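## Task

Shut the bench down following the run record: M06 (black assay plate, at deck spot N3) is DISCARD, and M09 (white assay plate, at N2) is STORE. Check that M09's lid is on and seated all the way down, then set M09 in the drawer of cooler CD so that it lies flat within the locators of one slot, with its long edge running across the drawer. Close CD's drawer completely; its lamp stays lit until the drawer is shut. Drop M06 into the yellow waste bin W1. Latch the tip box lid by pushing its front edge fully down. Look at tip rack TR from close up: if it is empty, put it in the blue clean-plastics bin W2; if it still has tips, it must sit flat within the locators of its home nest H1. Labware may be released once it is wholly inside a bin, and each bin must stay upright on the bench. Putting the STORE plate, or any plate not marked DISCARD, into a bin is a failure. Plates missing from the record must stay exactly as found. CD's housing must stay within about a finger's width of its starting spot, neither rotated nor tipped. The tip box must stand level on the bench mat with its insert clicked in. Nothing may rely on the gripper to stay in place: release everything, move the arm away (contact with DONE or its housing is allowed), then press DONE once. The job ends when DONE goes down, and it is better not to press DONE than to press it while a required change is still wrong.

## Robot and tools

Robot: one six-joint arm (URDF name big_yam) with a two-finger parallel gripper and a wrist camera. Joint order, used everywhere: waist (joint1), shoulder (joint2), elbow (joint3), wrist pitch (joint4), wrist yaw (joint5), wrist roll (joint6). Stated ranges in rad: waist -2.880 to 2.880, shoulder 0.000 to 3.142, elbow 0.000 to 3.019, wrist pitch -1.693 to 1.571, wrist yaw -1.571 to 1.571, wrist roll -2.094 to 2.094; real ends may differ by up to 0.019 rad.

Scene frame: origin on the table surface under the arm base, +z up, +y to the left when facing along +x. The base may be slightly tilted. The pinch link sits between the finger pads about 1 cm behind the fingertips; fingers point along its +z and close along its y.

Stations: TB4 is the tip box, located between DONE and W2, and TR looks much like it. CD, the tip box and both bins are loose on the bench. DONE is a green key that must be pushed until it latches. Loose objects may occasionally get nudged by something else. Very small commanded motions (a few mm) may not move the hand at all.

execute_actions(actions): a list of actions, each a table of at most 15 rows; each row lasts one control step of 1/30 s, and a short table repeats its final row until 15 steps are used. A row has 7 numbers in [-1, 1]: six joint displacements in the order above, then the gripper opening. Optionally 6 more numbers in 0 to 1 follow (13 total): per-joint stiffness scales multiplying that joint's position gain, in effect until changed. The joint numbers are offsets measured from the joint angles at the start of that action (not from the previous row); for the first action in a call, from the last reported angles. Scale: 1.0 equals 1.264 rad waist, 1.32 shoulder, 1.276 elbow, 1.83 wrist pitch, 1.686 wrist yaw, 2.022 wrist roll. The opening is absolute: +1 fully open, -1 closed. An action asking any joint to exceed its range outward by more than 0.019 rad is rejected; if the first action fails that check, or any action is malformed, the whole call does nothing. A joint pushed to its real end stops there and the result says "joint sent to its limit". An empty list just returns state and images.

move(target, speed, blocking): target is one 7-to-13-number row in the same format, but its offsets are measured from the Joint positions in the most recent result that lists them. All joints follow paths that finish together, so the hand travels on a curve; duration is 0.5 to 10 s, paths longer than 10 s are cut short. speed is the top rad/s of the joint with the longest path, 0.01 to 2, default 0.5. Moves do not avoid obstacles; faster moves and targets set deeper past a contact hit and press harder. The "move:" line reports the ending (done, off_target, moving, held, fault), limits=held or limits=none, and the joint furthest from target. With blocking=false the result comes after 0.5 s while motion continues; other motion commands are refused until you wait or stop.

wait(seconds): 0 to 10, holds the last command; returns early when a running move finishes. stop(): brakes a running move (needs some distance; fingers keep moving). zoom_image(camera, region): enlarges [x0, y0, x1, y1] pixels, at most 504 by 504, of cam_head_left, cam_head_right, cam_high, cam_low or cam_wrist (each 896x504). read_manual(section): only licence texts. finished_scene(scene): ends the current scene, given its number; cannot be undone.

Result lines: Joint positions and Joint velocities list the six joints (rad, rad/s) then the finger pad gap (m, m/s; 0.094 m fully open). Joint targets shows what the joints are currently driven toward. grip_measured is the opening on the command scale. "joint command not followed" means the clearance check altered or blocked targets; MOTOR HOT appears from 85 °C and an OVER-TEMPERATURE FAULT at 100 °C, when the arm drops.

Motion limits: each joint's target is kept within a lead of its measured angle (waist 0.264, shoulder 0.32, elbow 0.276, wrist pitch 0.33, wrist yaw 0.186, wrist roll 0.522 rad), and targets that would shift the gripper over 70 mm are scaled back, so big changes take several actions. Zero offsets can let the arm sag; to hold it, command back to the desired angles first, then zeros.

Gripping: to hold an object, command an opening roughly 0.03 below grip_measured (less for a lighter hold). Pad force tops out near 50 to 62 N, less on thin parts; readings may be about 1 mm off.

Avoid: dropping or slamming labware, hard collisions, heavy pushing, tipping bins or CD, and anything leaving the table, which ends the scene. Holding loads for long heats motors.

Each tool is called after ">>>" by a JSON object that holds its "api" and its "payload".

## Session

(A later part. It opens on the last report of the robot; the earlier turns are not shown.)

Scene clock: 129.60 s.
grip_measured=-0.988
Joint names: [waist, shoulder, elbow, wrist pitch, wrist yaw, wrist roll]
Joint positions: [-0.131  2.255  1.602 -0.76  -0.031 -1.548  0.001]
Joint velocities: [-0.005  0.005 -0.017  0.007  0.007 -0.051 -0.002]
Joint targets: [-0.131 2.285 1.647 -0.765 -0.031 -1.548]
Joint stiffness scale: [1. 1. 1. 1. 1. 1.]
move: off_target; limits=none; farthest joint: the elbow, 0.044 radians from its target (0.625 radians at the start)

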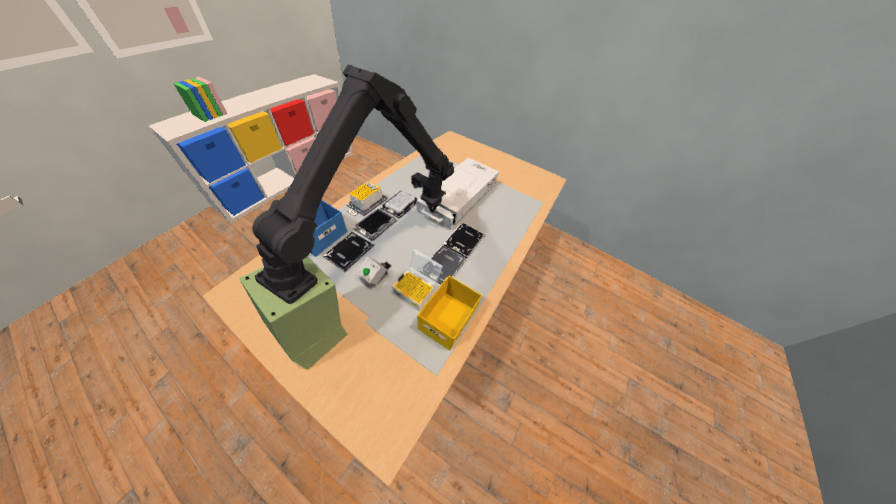

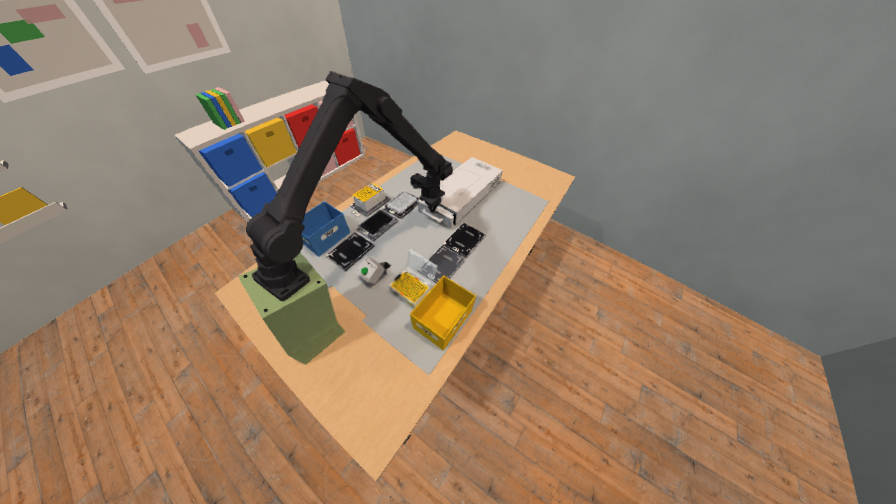

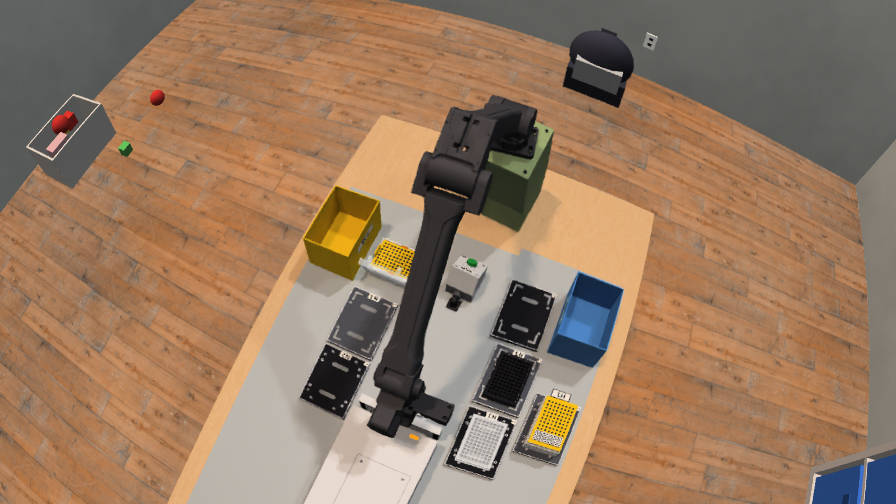

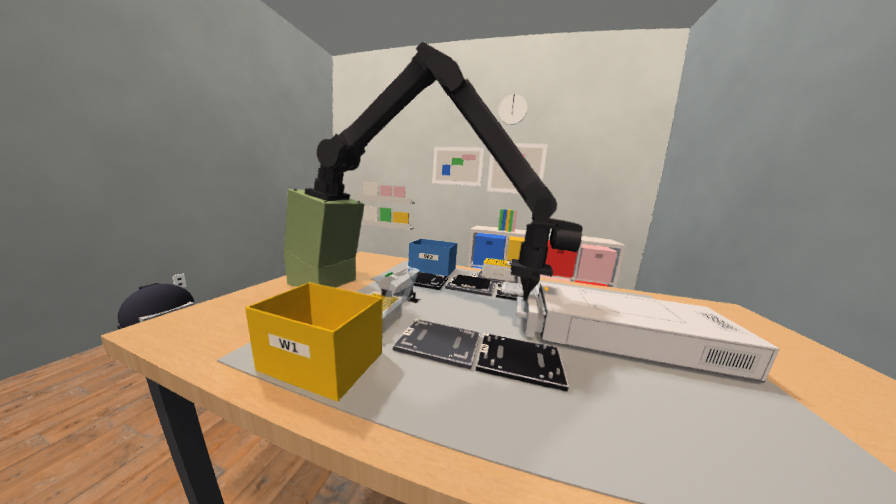

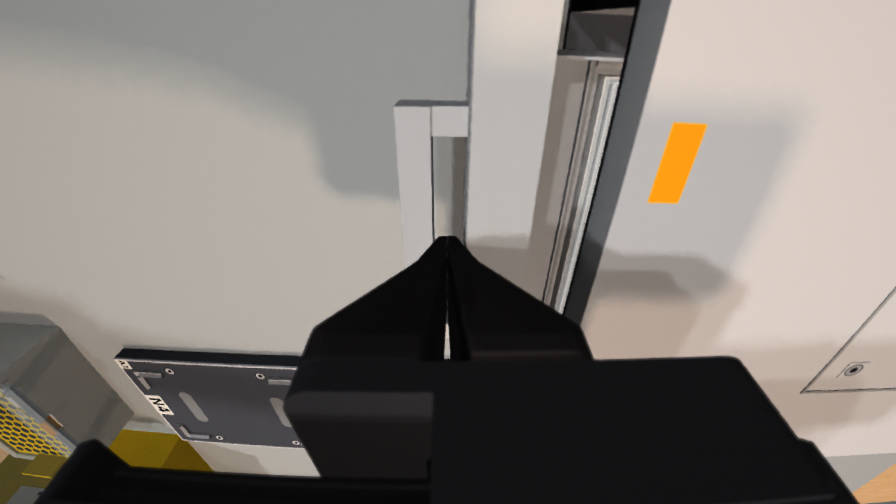

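>>> {"api": "move", "payload": {"target": [0,0.039,0.076,-0.006,0,0,-1], "speed": 0.05}}

Scene clock: 133.87 s.
grip_measured=-0.988
Joint names: [waist, shoulder, elbow, wrist pitch, wrist yaw, wrist roll]
Joint positions: [-0.131  2.277  1.655 -0.768 -0.031 -1.548  0.001]
Joint velocities: [-0.005 -0.015 -0.002 -0.012 -0.037  0.022 -0.   ]
Joint targets: [-0.131 2.307 1.699 -0.770 -0.031 -1.548]
Joint stiffness scale: [1. 1. 1. 1. 1. 1.]
move: off_target; limits=none; farthest joint: the elbow, 0.044 radians from its target (0.097 radians at the start)

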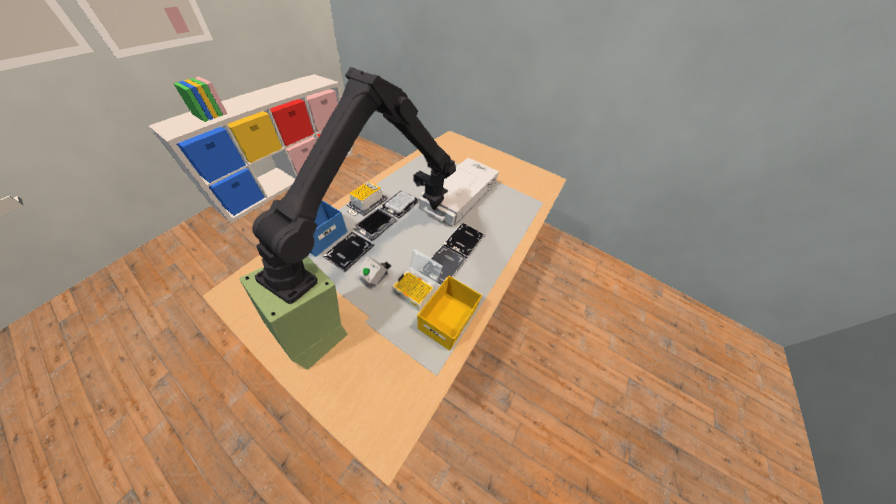

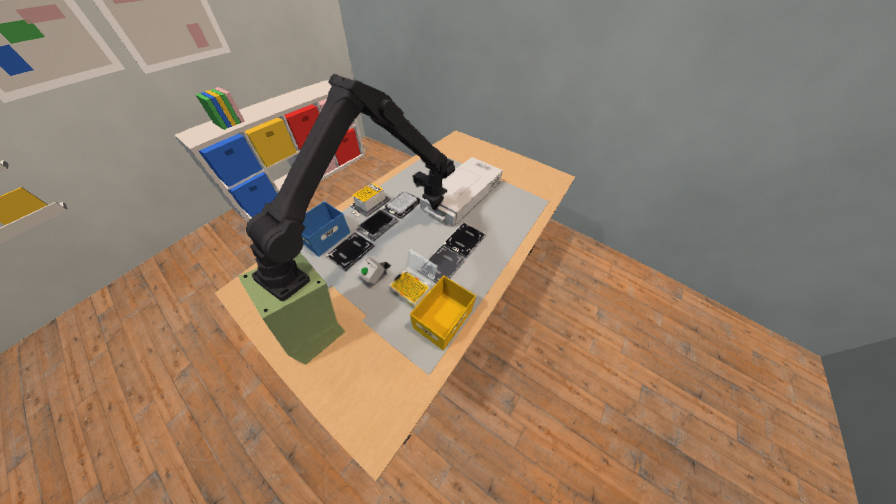

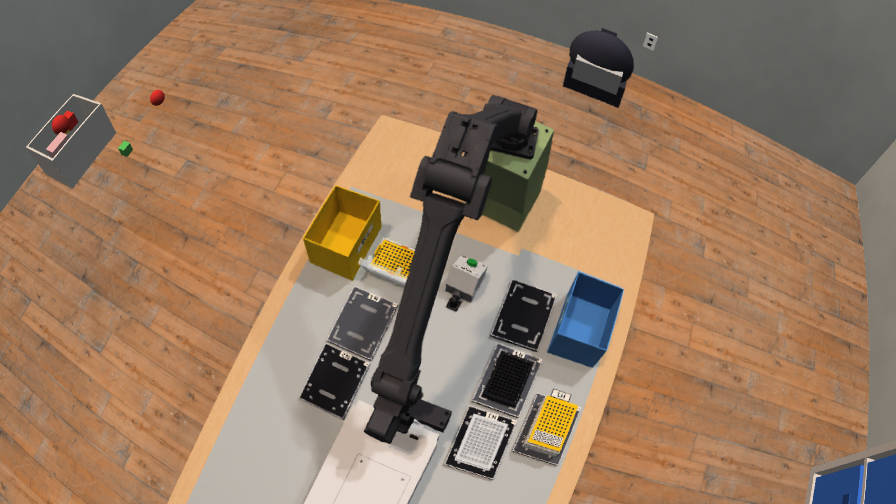

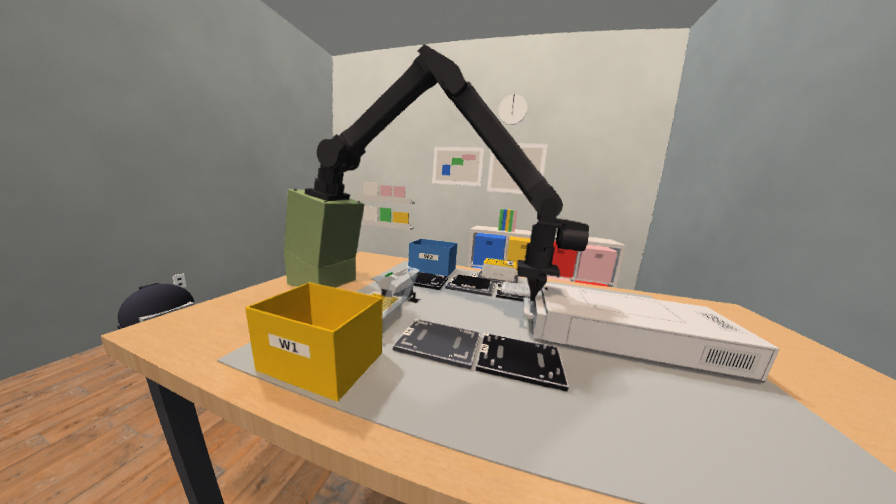

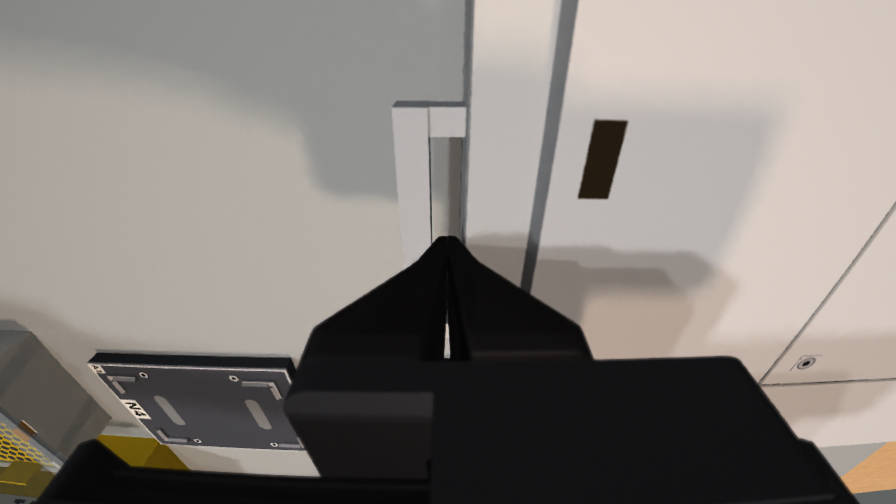

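>>> {"api": "move", "payload": {"target": [0,-0.01,-0.04,0,0,0,-1], "speed": 0.2}}

>>> {"api": "move", "payload": {"target": [0,-0.15,-0.02,-0.06,0,0,-1], "speed": 0.4}}

Scene clock: 152.77 s.
grip_measured=-0.988
Joint names: [waist, shoulder, elbow, wrist pitch, wrist yaw, wrist roll]
Joint positions: [-0.131  2.275  1.608 -0.768 -0.031 -1.548  0.001]
Joint velocities: [-0.005 -0.015 -0.002 -0.002  0.037  0.022 -0.   ]
Joint targets: [-0.131 2.263 1.604 -0.768 -0.031 -1.548]
Joint stiffness scale: [1. 1. 1. 1. 1. 1.]
move: done; limits=none; farthest joint: the shoulder, 0.011 radians from its target (0.013 radians at the start)

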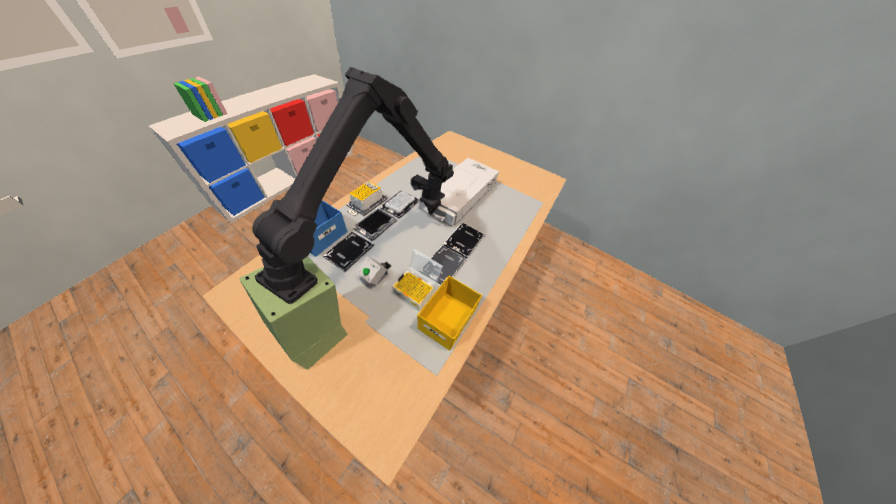

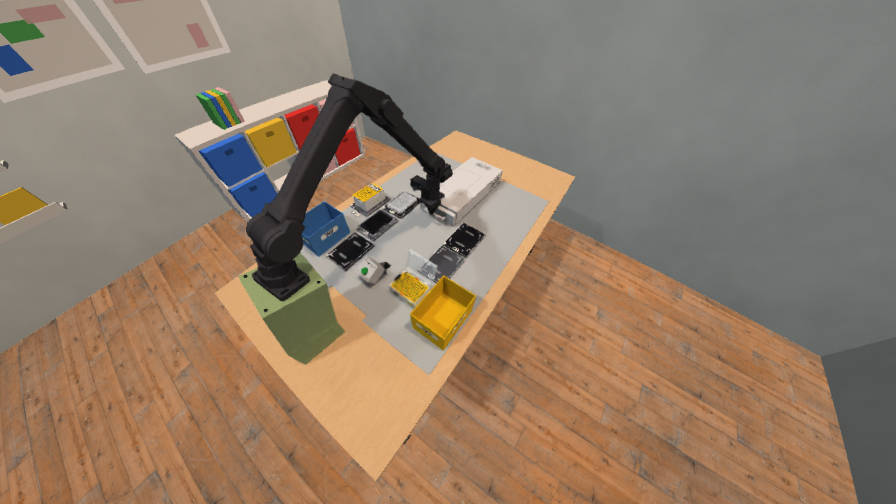

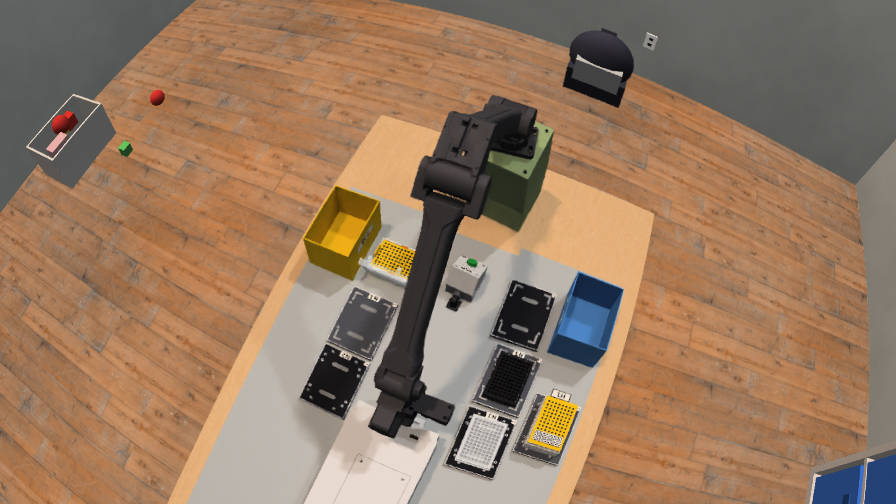

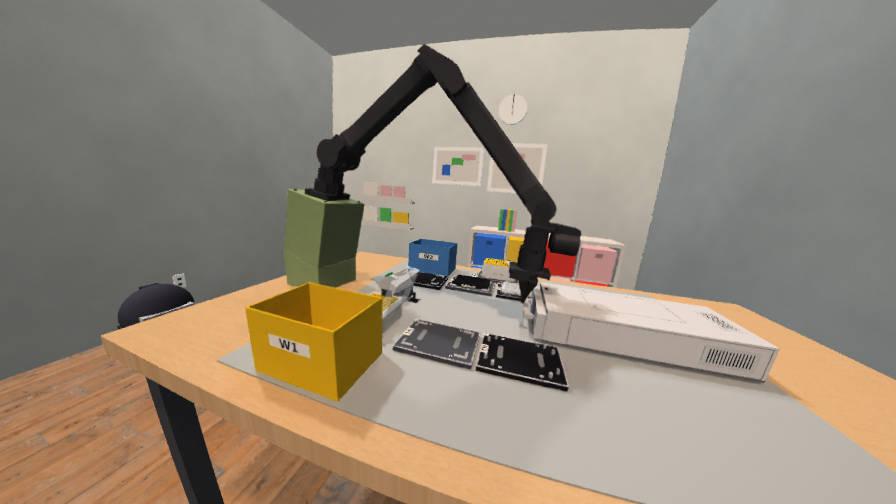

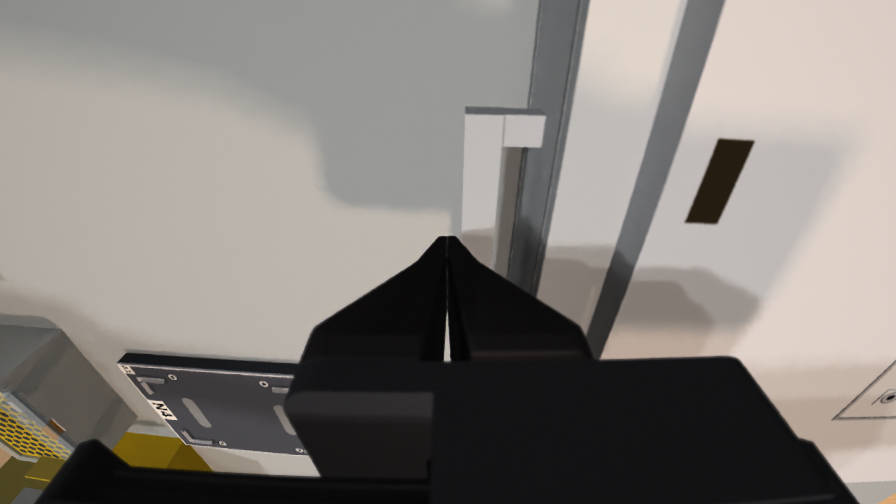

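Scene clock: 153.87 s.
grip_measured=-0.988
Joint names: [waist, shoulder, elbow, wrist pitch, wrist yaw, wrist roll]
Joint positions: [-0.131  2.05   1.589 -0.863 -0.031 -1.548  0.001]
Joint velocities: [-0.015  0.005  0.017 -0.002 -0.007 -0.081  0.   ]
Joint targets: [-0.131 2.077 1.583 -0.878 -0.031 -1.548]
Joint stiffness scale: [1. 1. 1. 1. 1. 1.]
move: off_target; limits=none; farthest joint: the shoulder, 0.027 radians from its target (0.198 radians at the start)

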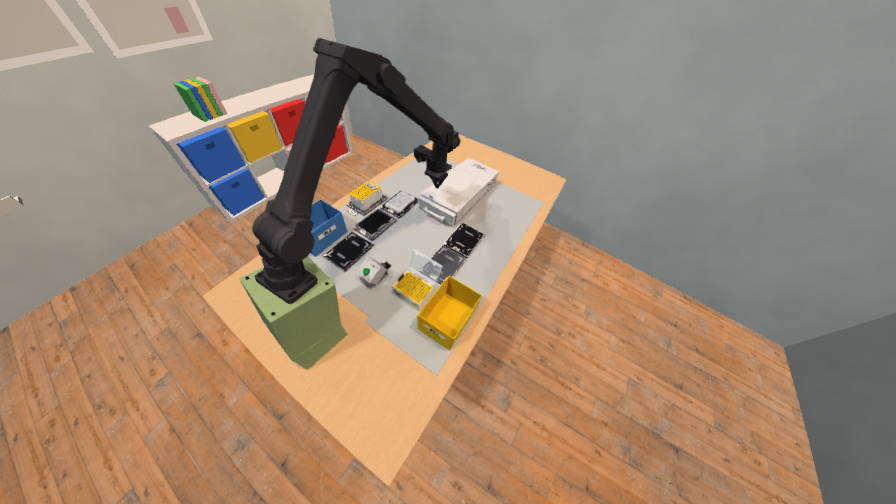

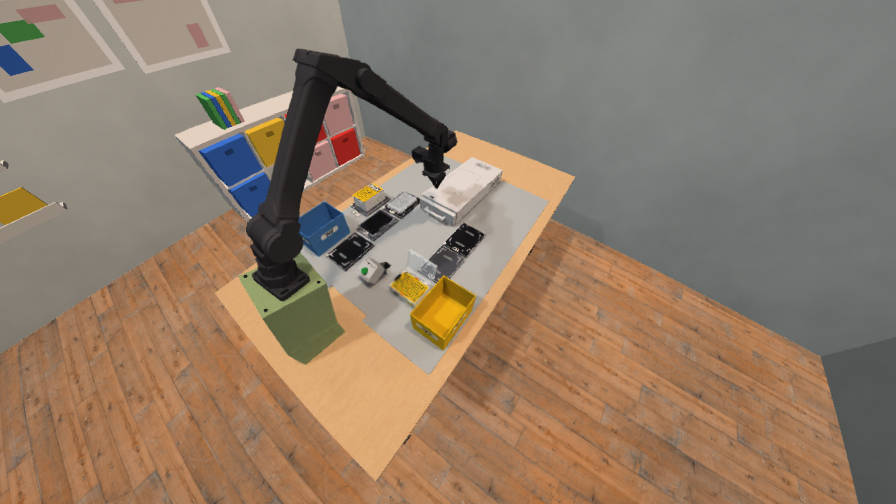

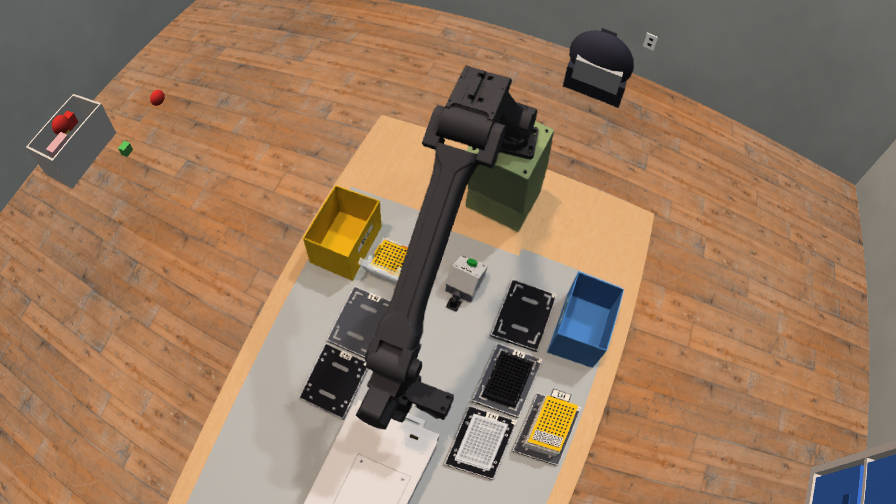

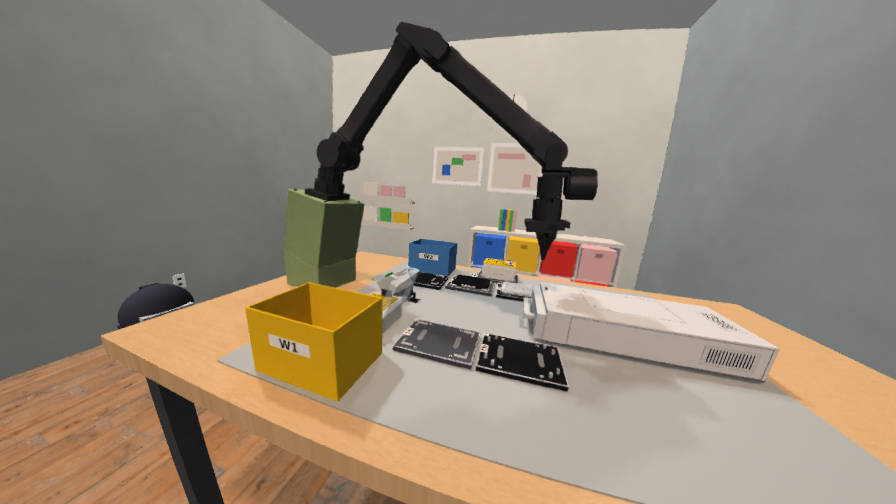

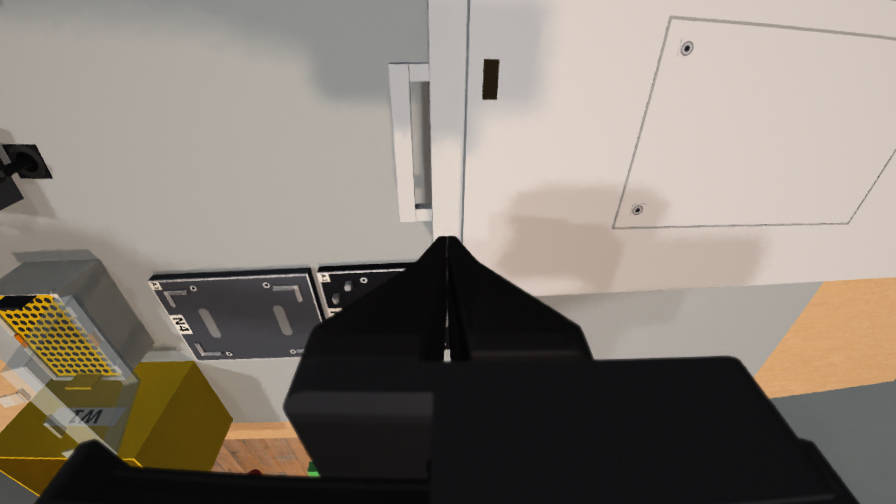

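>>> {"api": "move", "payload": {"target": [0.309,-0.095,-0.4,0.193,0.046,0.97,1], "speed": 0.8}}

Scene clock: 166.33 s.
grip_measured=+1.000
Joint names: [waist, shoulder, elbow, wrist pitch, wrist yaw, wrist roll]
Joint positions: [ 0.256  1.935  1.083 -0.526  0.044  0.398  0.094]
Joint velocities: [-0.015  0.024 -0.002  0.027  0.066  0.007  0.   ]
Joint targets: [0.260 1.925 1.078 -0.509 0.047 0.413]
Joint stiffness scale: [1. 1. 1. 1. 1. 1.]
move: done; limits=none; farthest joint: the wrist pitch, 0.017 radians from its target (0.353 radians at the start)

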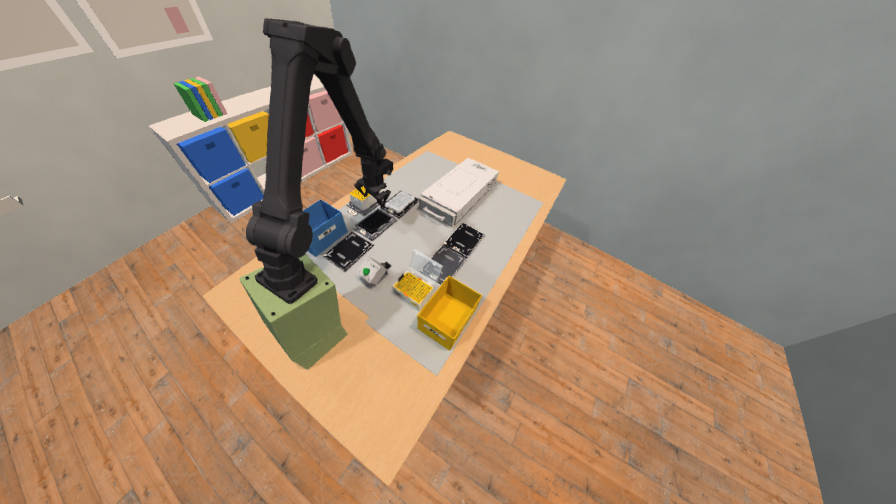

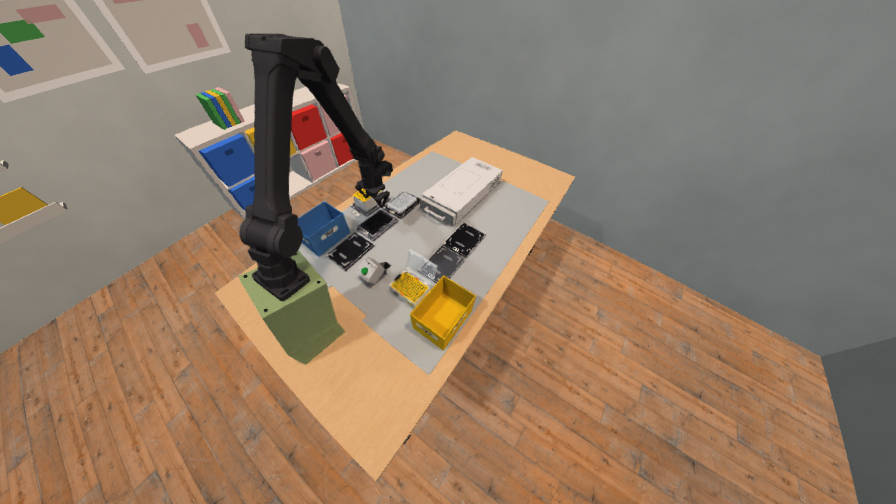

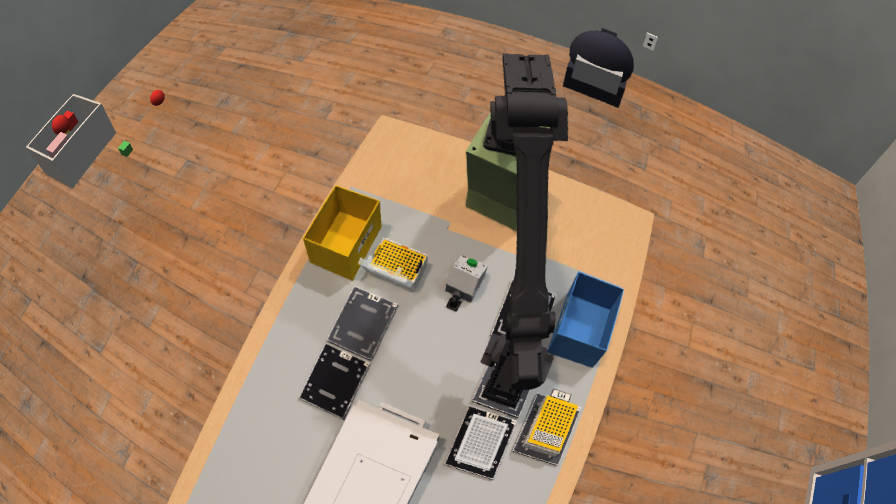

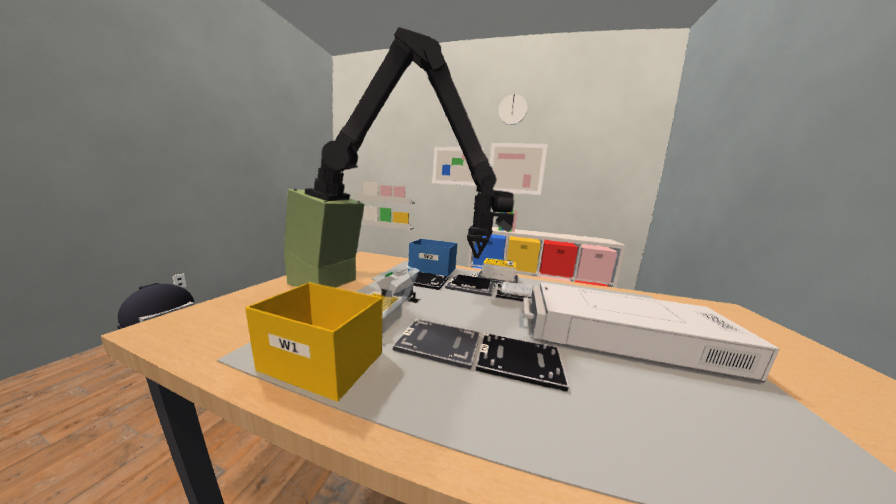

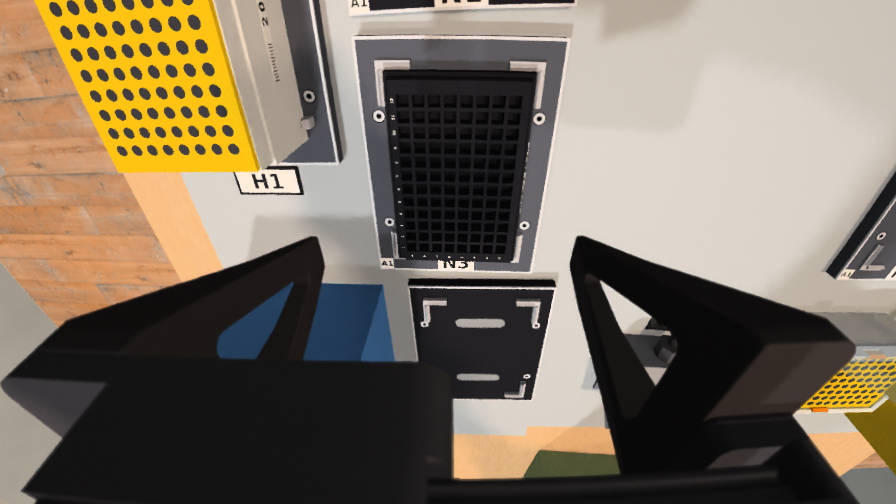

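>>> {"api": "move", "payload": {"target": [-0.014,0.14,-0.012,0.1,0,0,1], "speed": 0.3}}

Scene clock: 171.93 s.
grip_measured=+1.000
Joint names: [waist, shoulder, elbow, wrist pitch, wrist yaw, wrist roll]
Joint positions: [ 0.25   2.103  1.069 -0.36   0.044  0.399  0.094]
Joint velocities: [-0.015 -0.024  0.002  0.007  0.007  0.037  0.   ]
Joint targets: [0.238 2.119 1.067 -0.343 0.044 0.398]
Joint stiffness scale: [1. 1. 1. 1. 1. 1.]
move: done; limits=none; farthest joint: the shoulder, 0.017 radians from its target (0.185 radians at the start)

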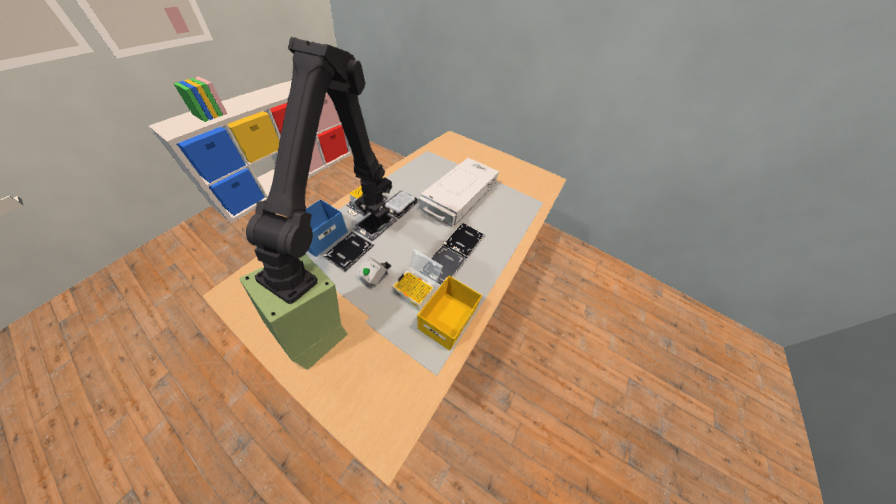

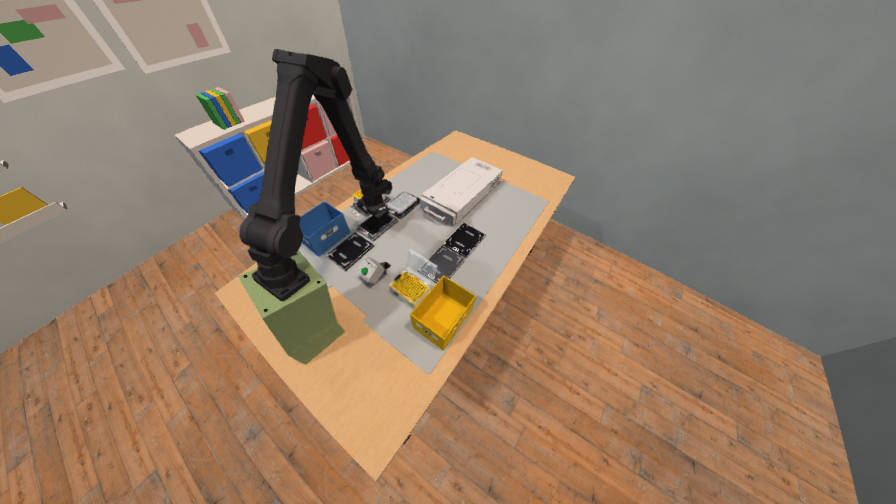

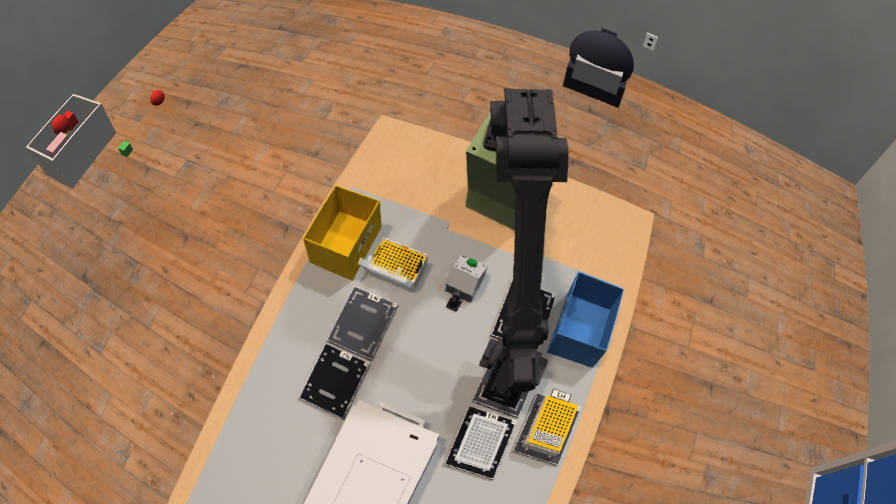

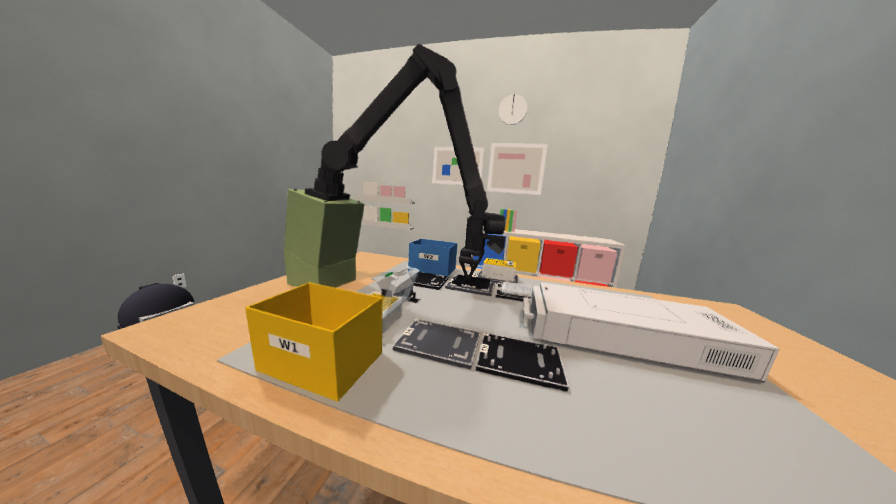

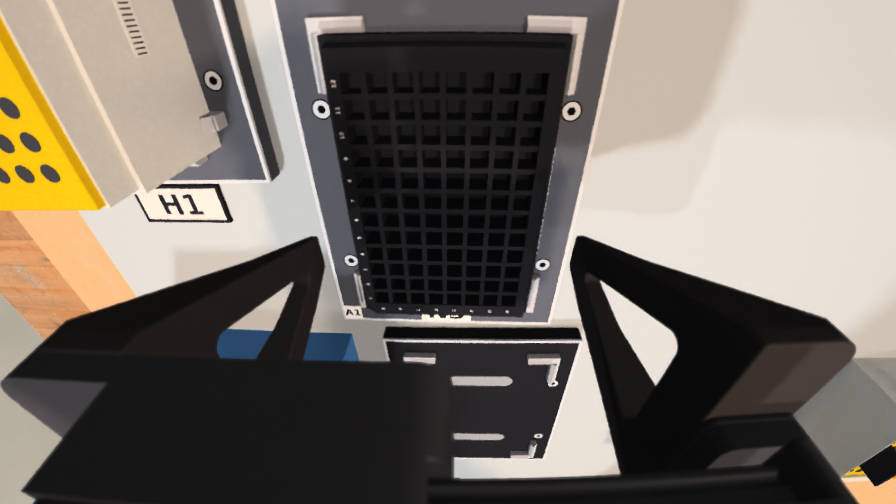

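>>> {"api": "move", "payload": {"target": [-0.009,0.066,0.028,0.039,0,0,1], "speed": 0.1}}

Scene clock: 176.57 s.
grip_measured=+1.000
Joint names: [waist, shoulder, elbow, wrist pitch, wrist yaw, wrist roll]
Joint positions: [ 0.25   2.162  1.085 -0.307  0.044  0.399  0.094]
Joint velocities: [-0.005  0.005 -0.012 -0.002 -0.051 -0.051  0.   ]
Joint targets: [0.239 2.190 1.105 -0.289 0.044 0.399]
Joint stiffness scale: [1. 1. 1. 1. 1. 1.]
move: off_target; limits=none; farthest joint: the shoulder, 0.028 radians from its target (0.088 radians at the start)

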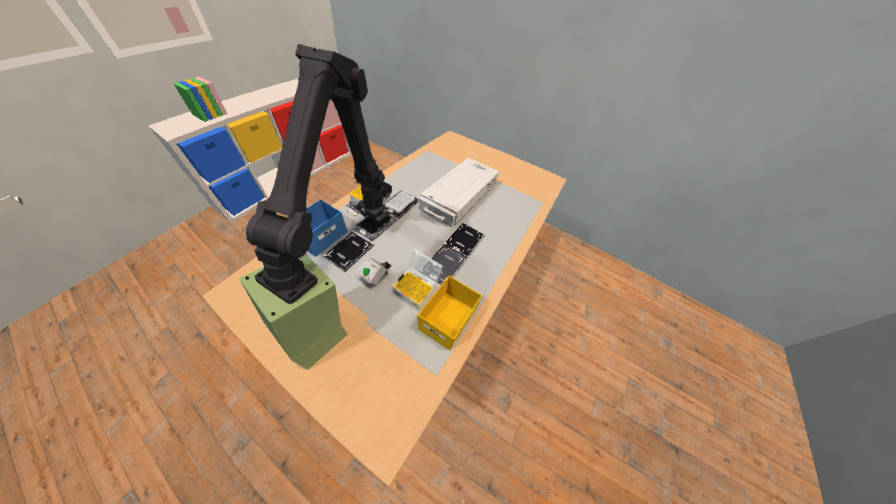

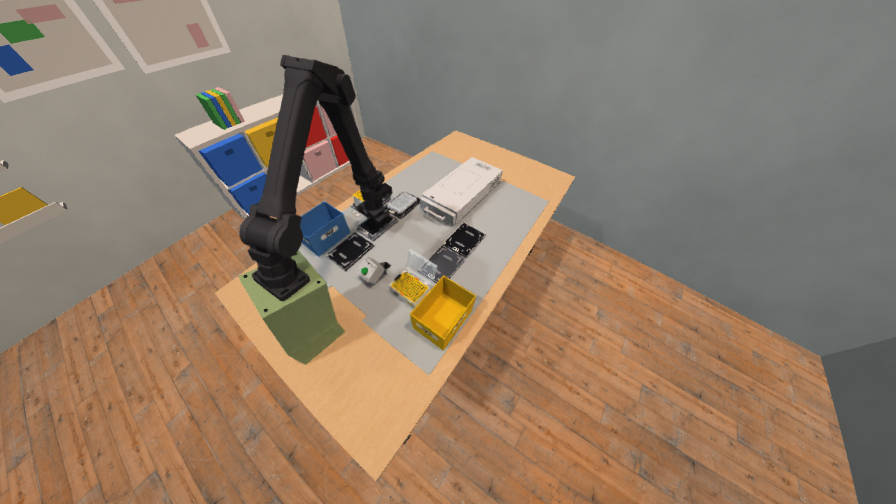

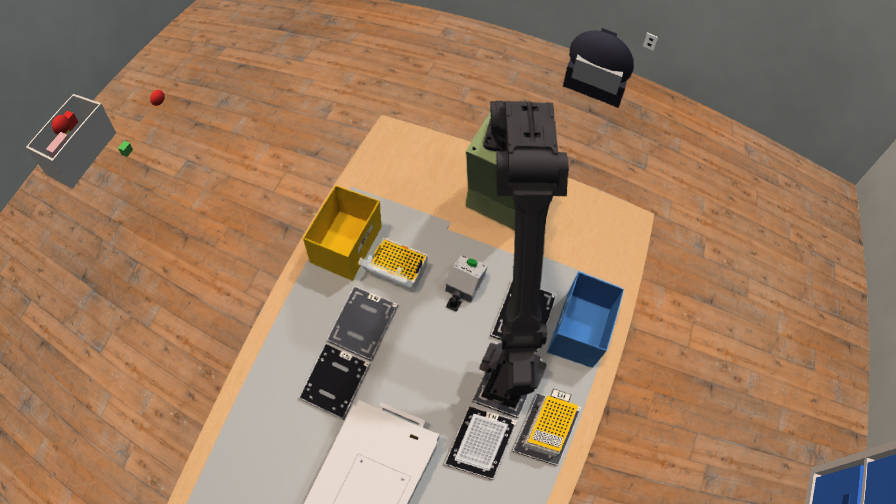

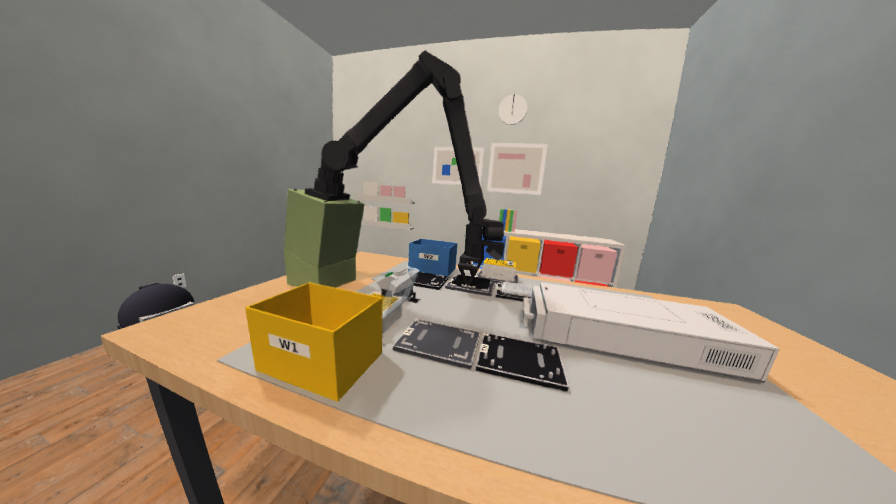

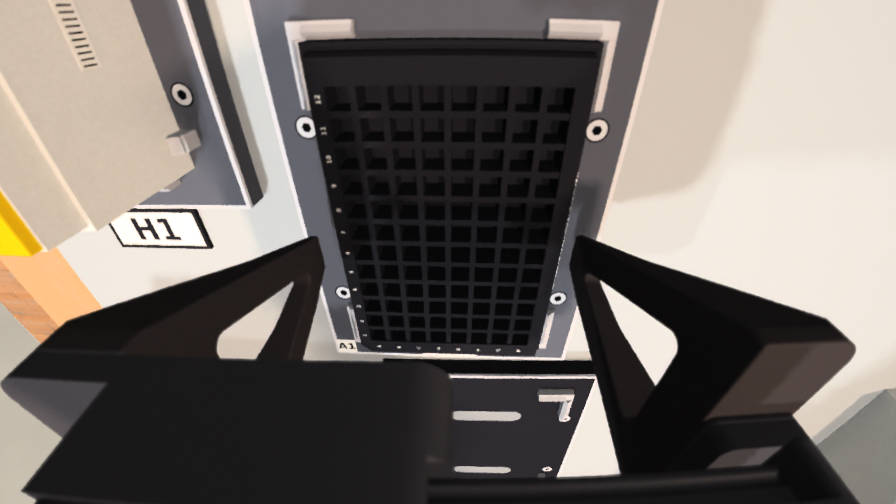

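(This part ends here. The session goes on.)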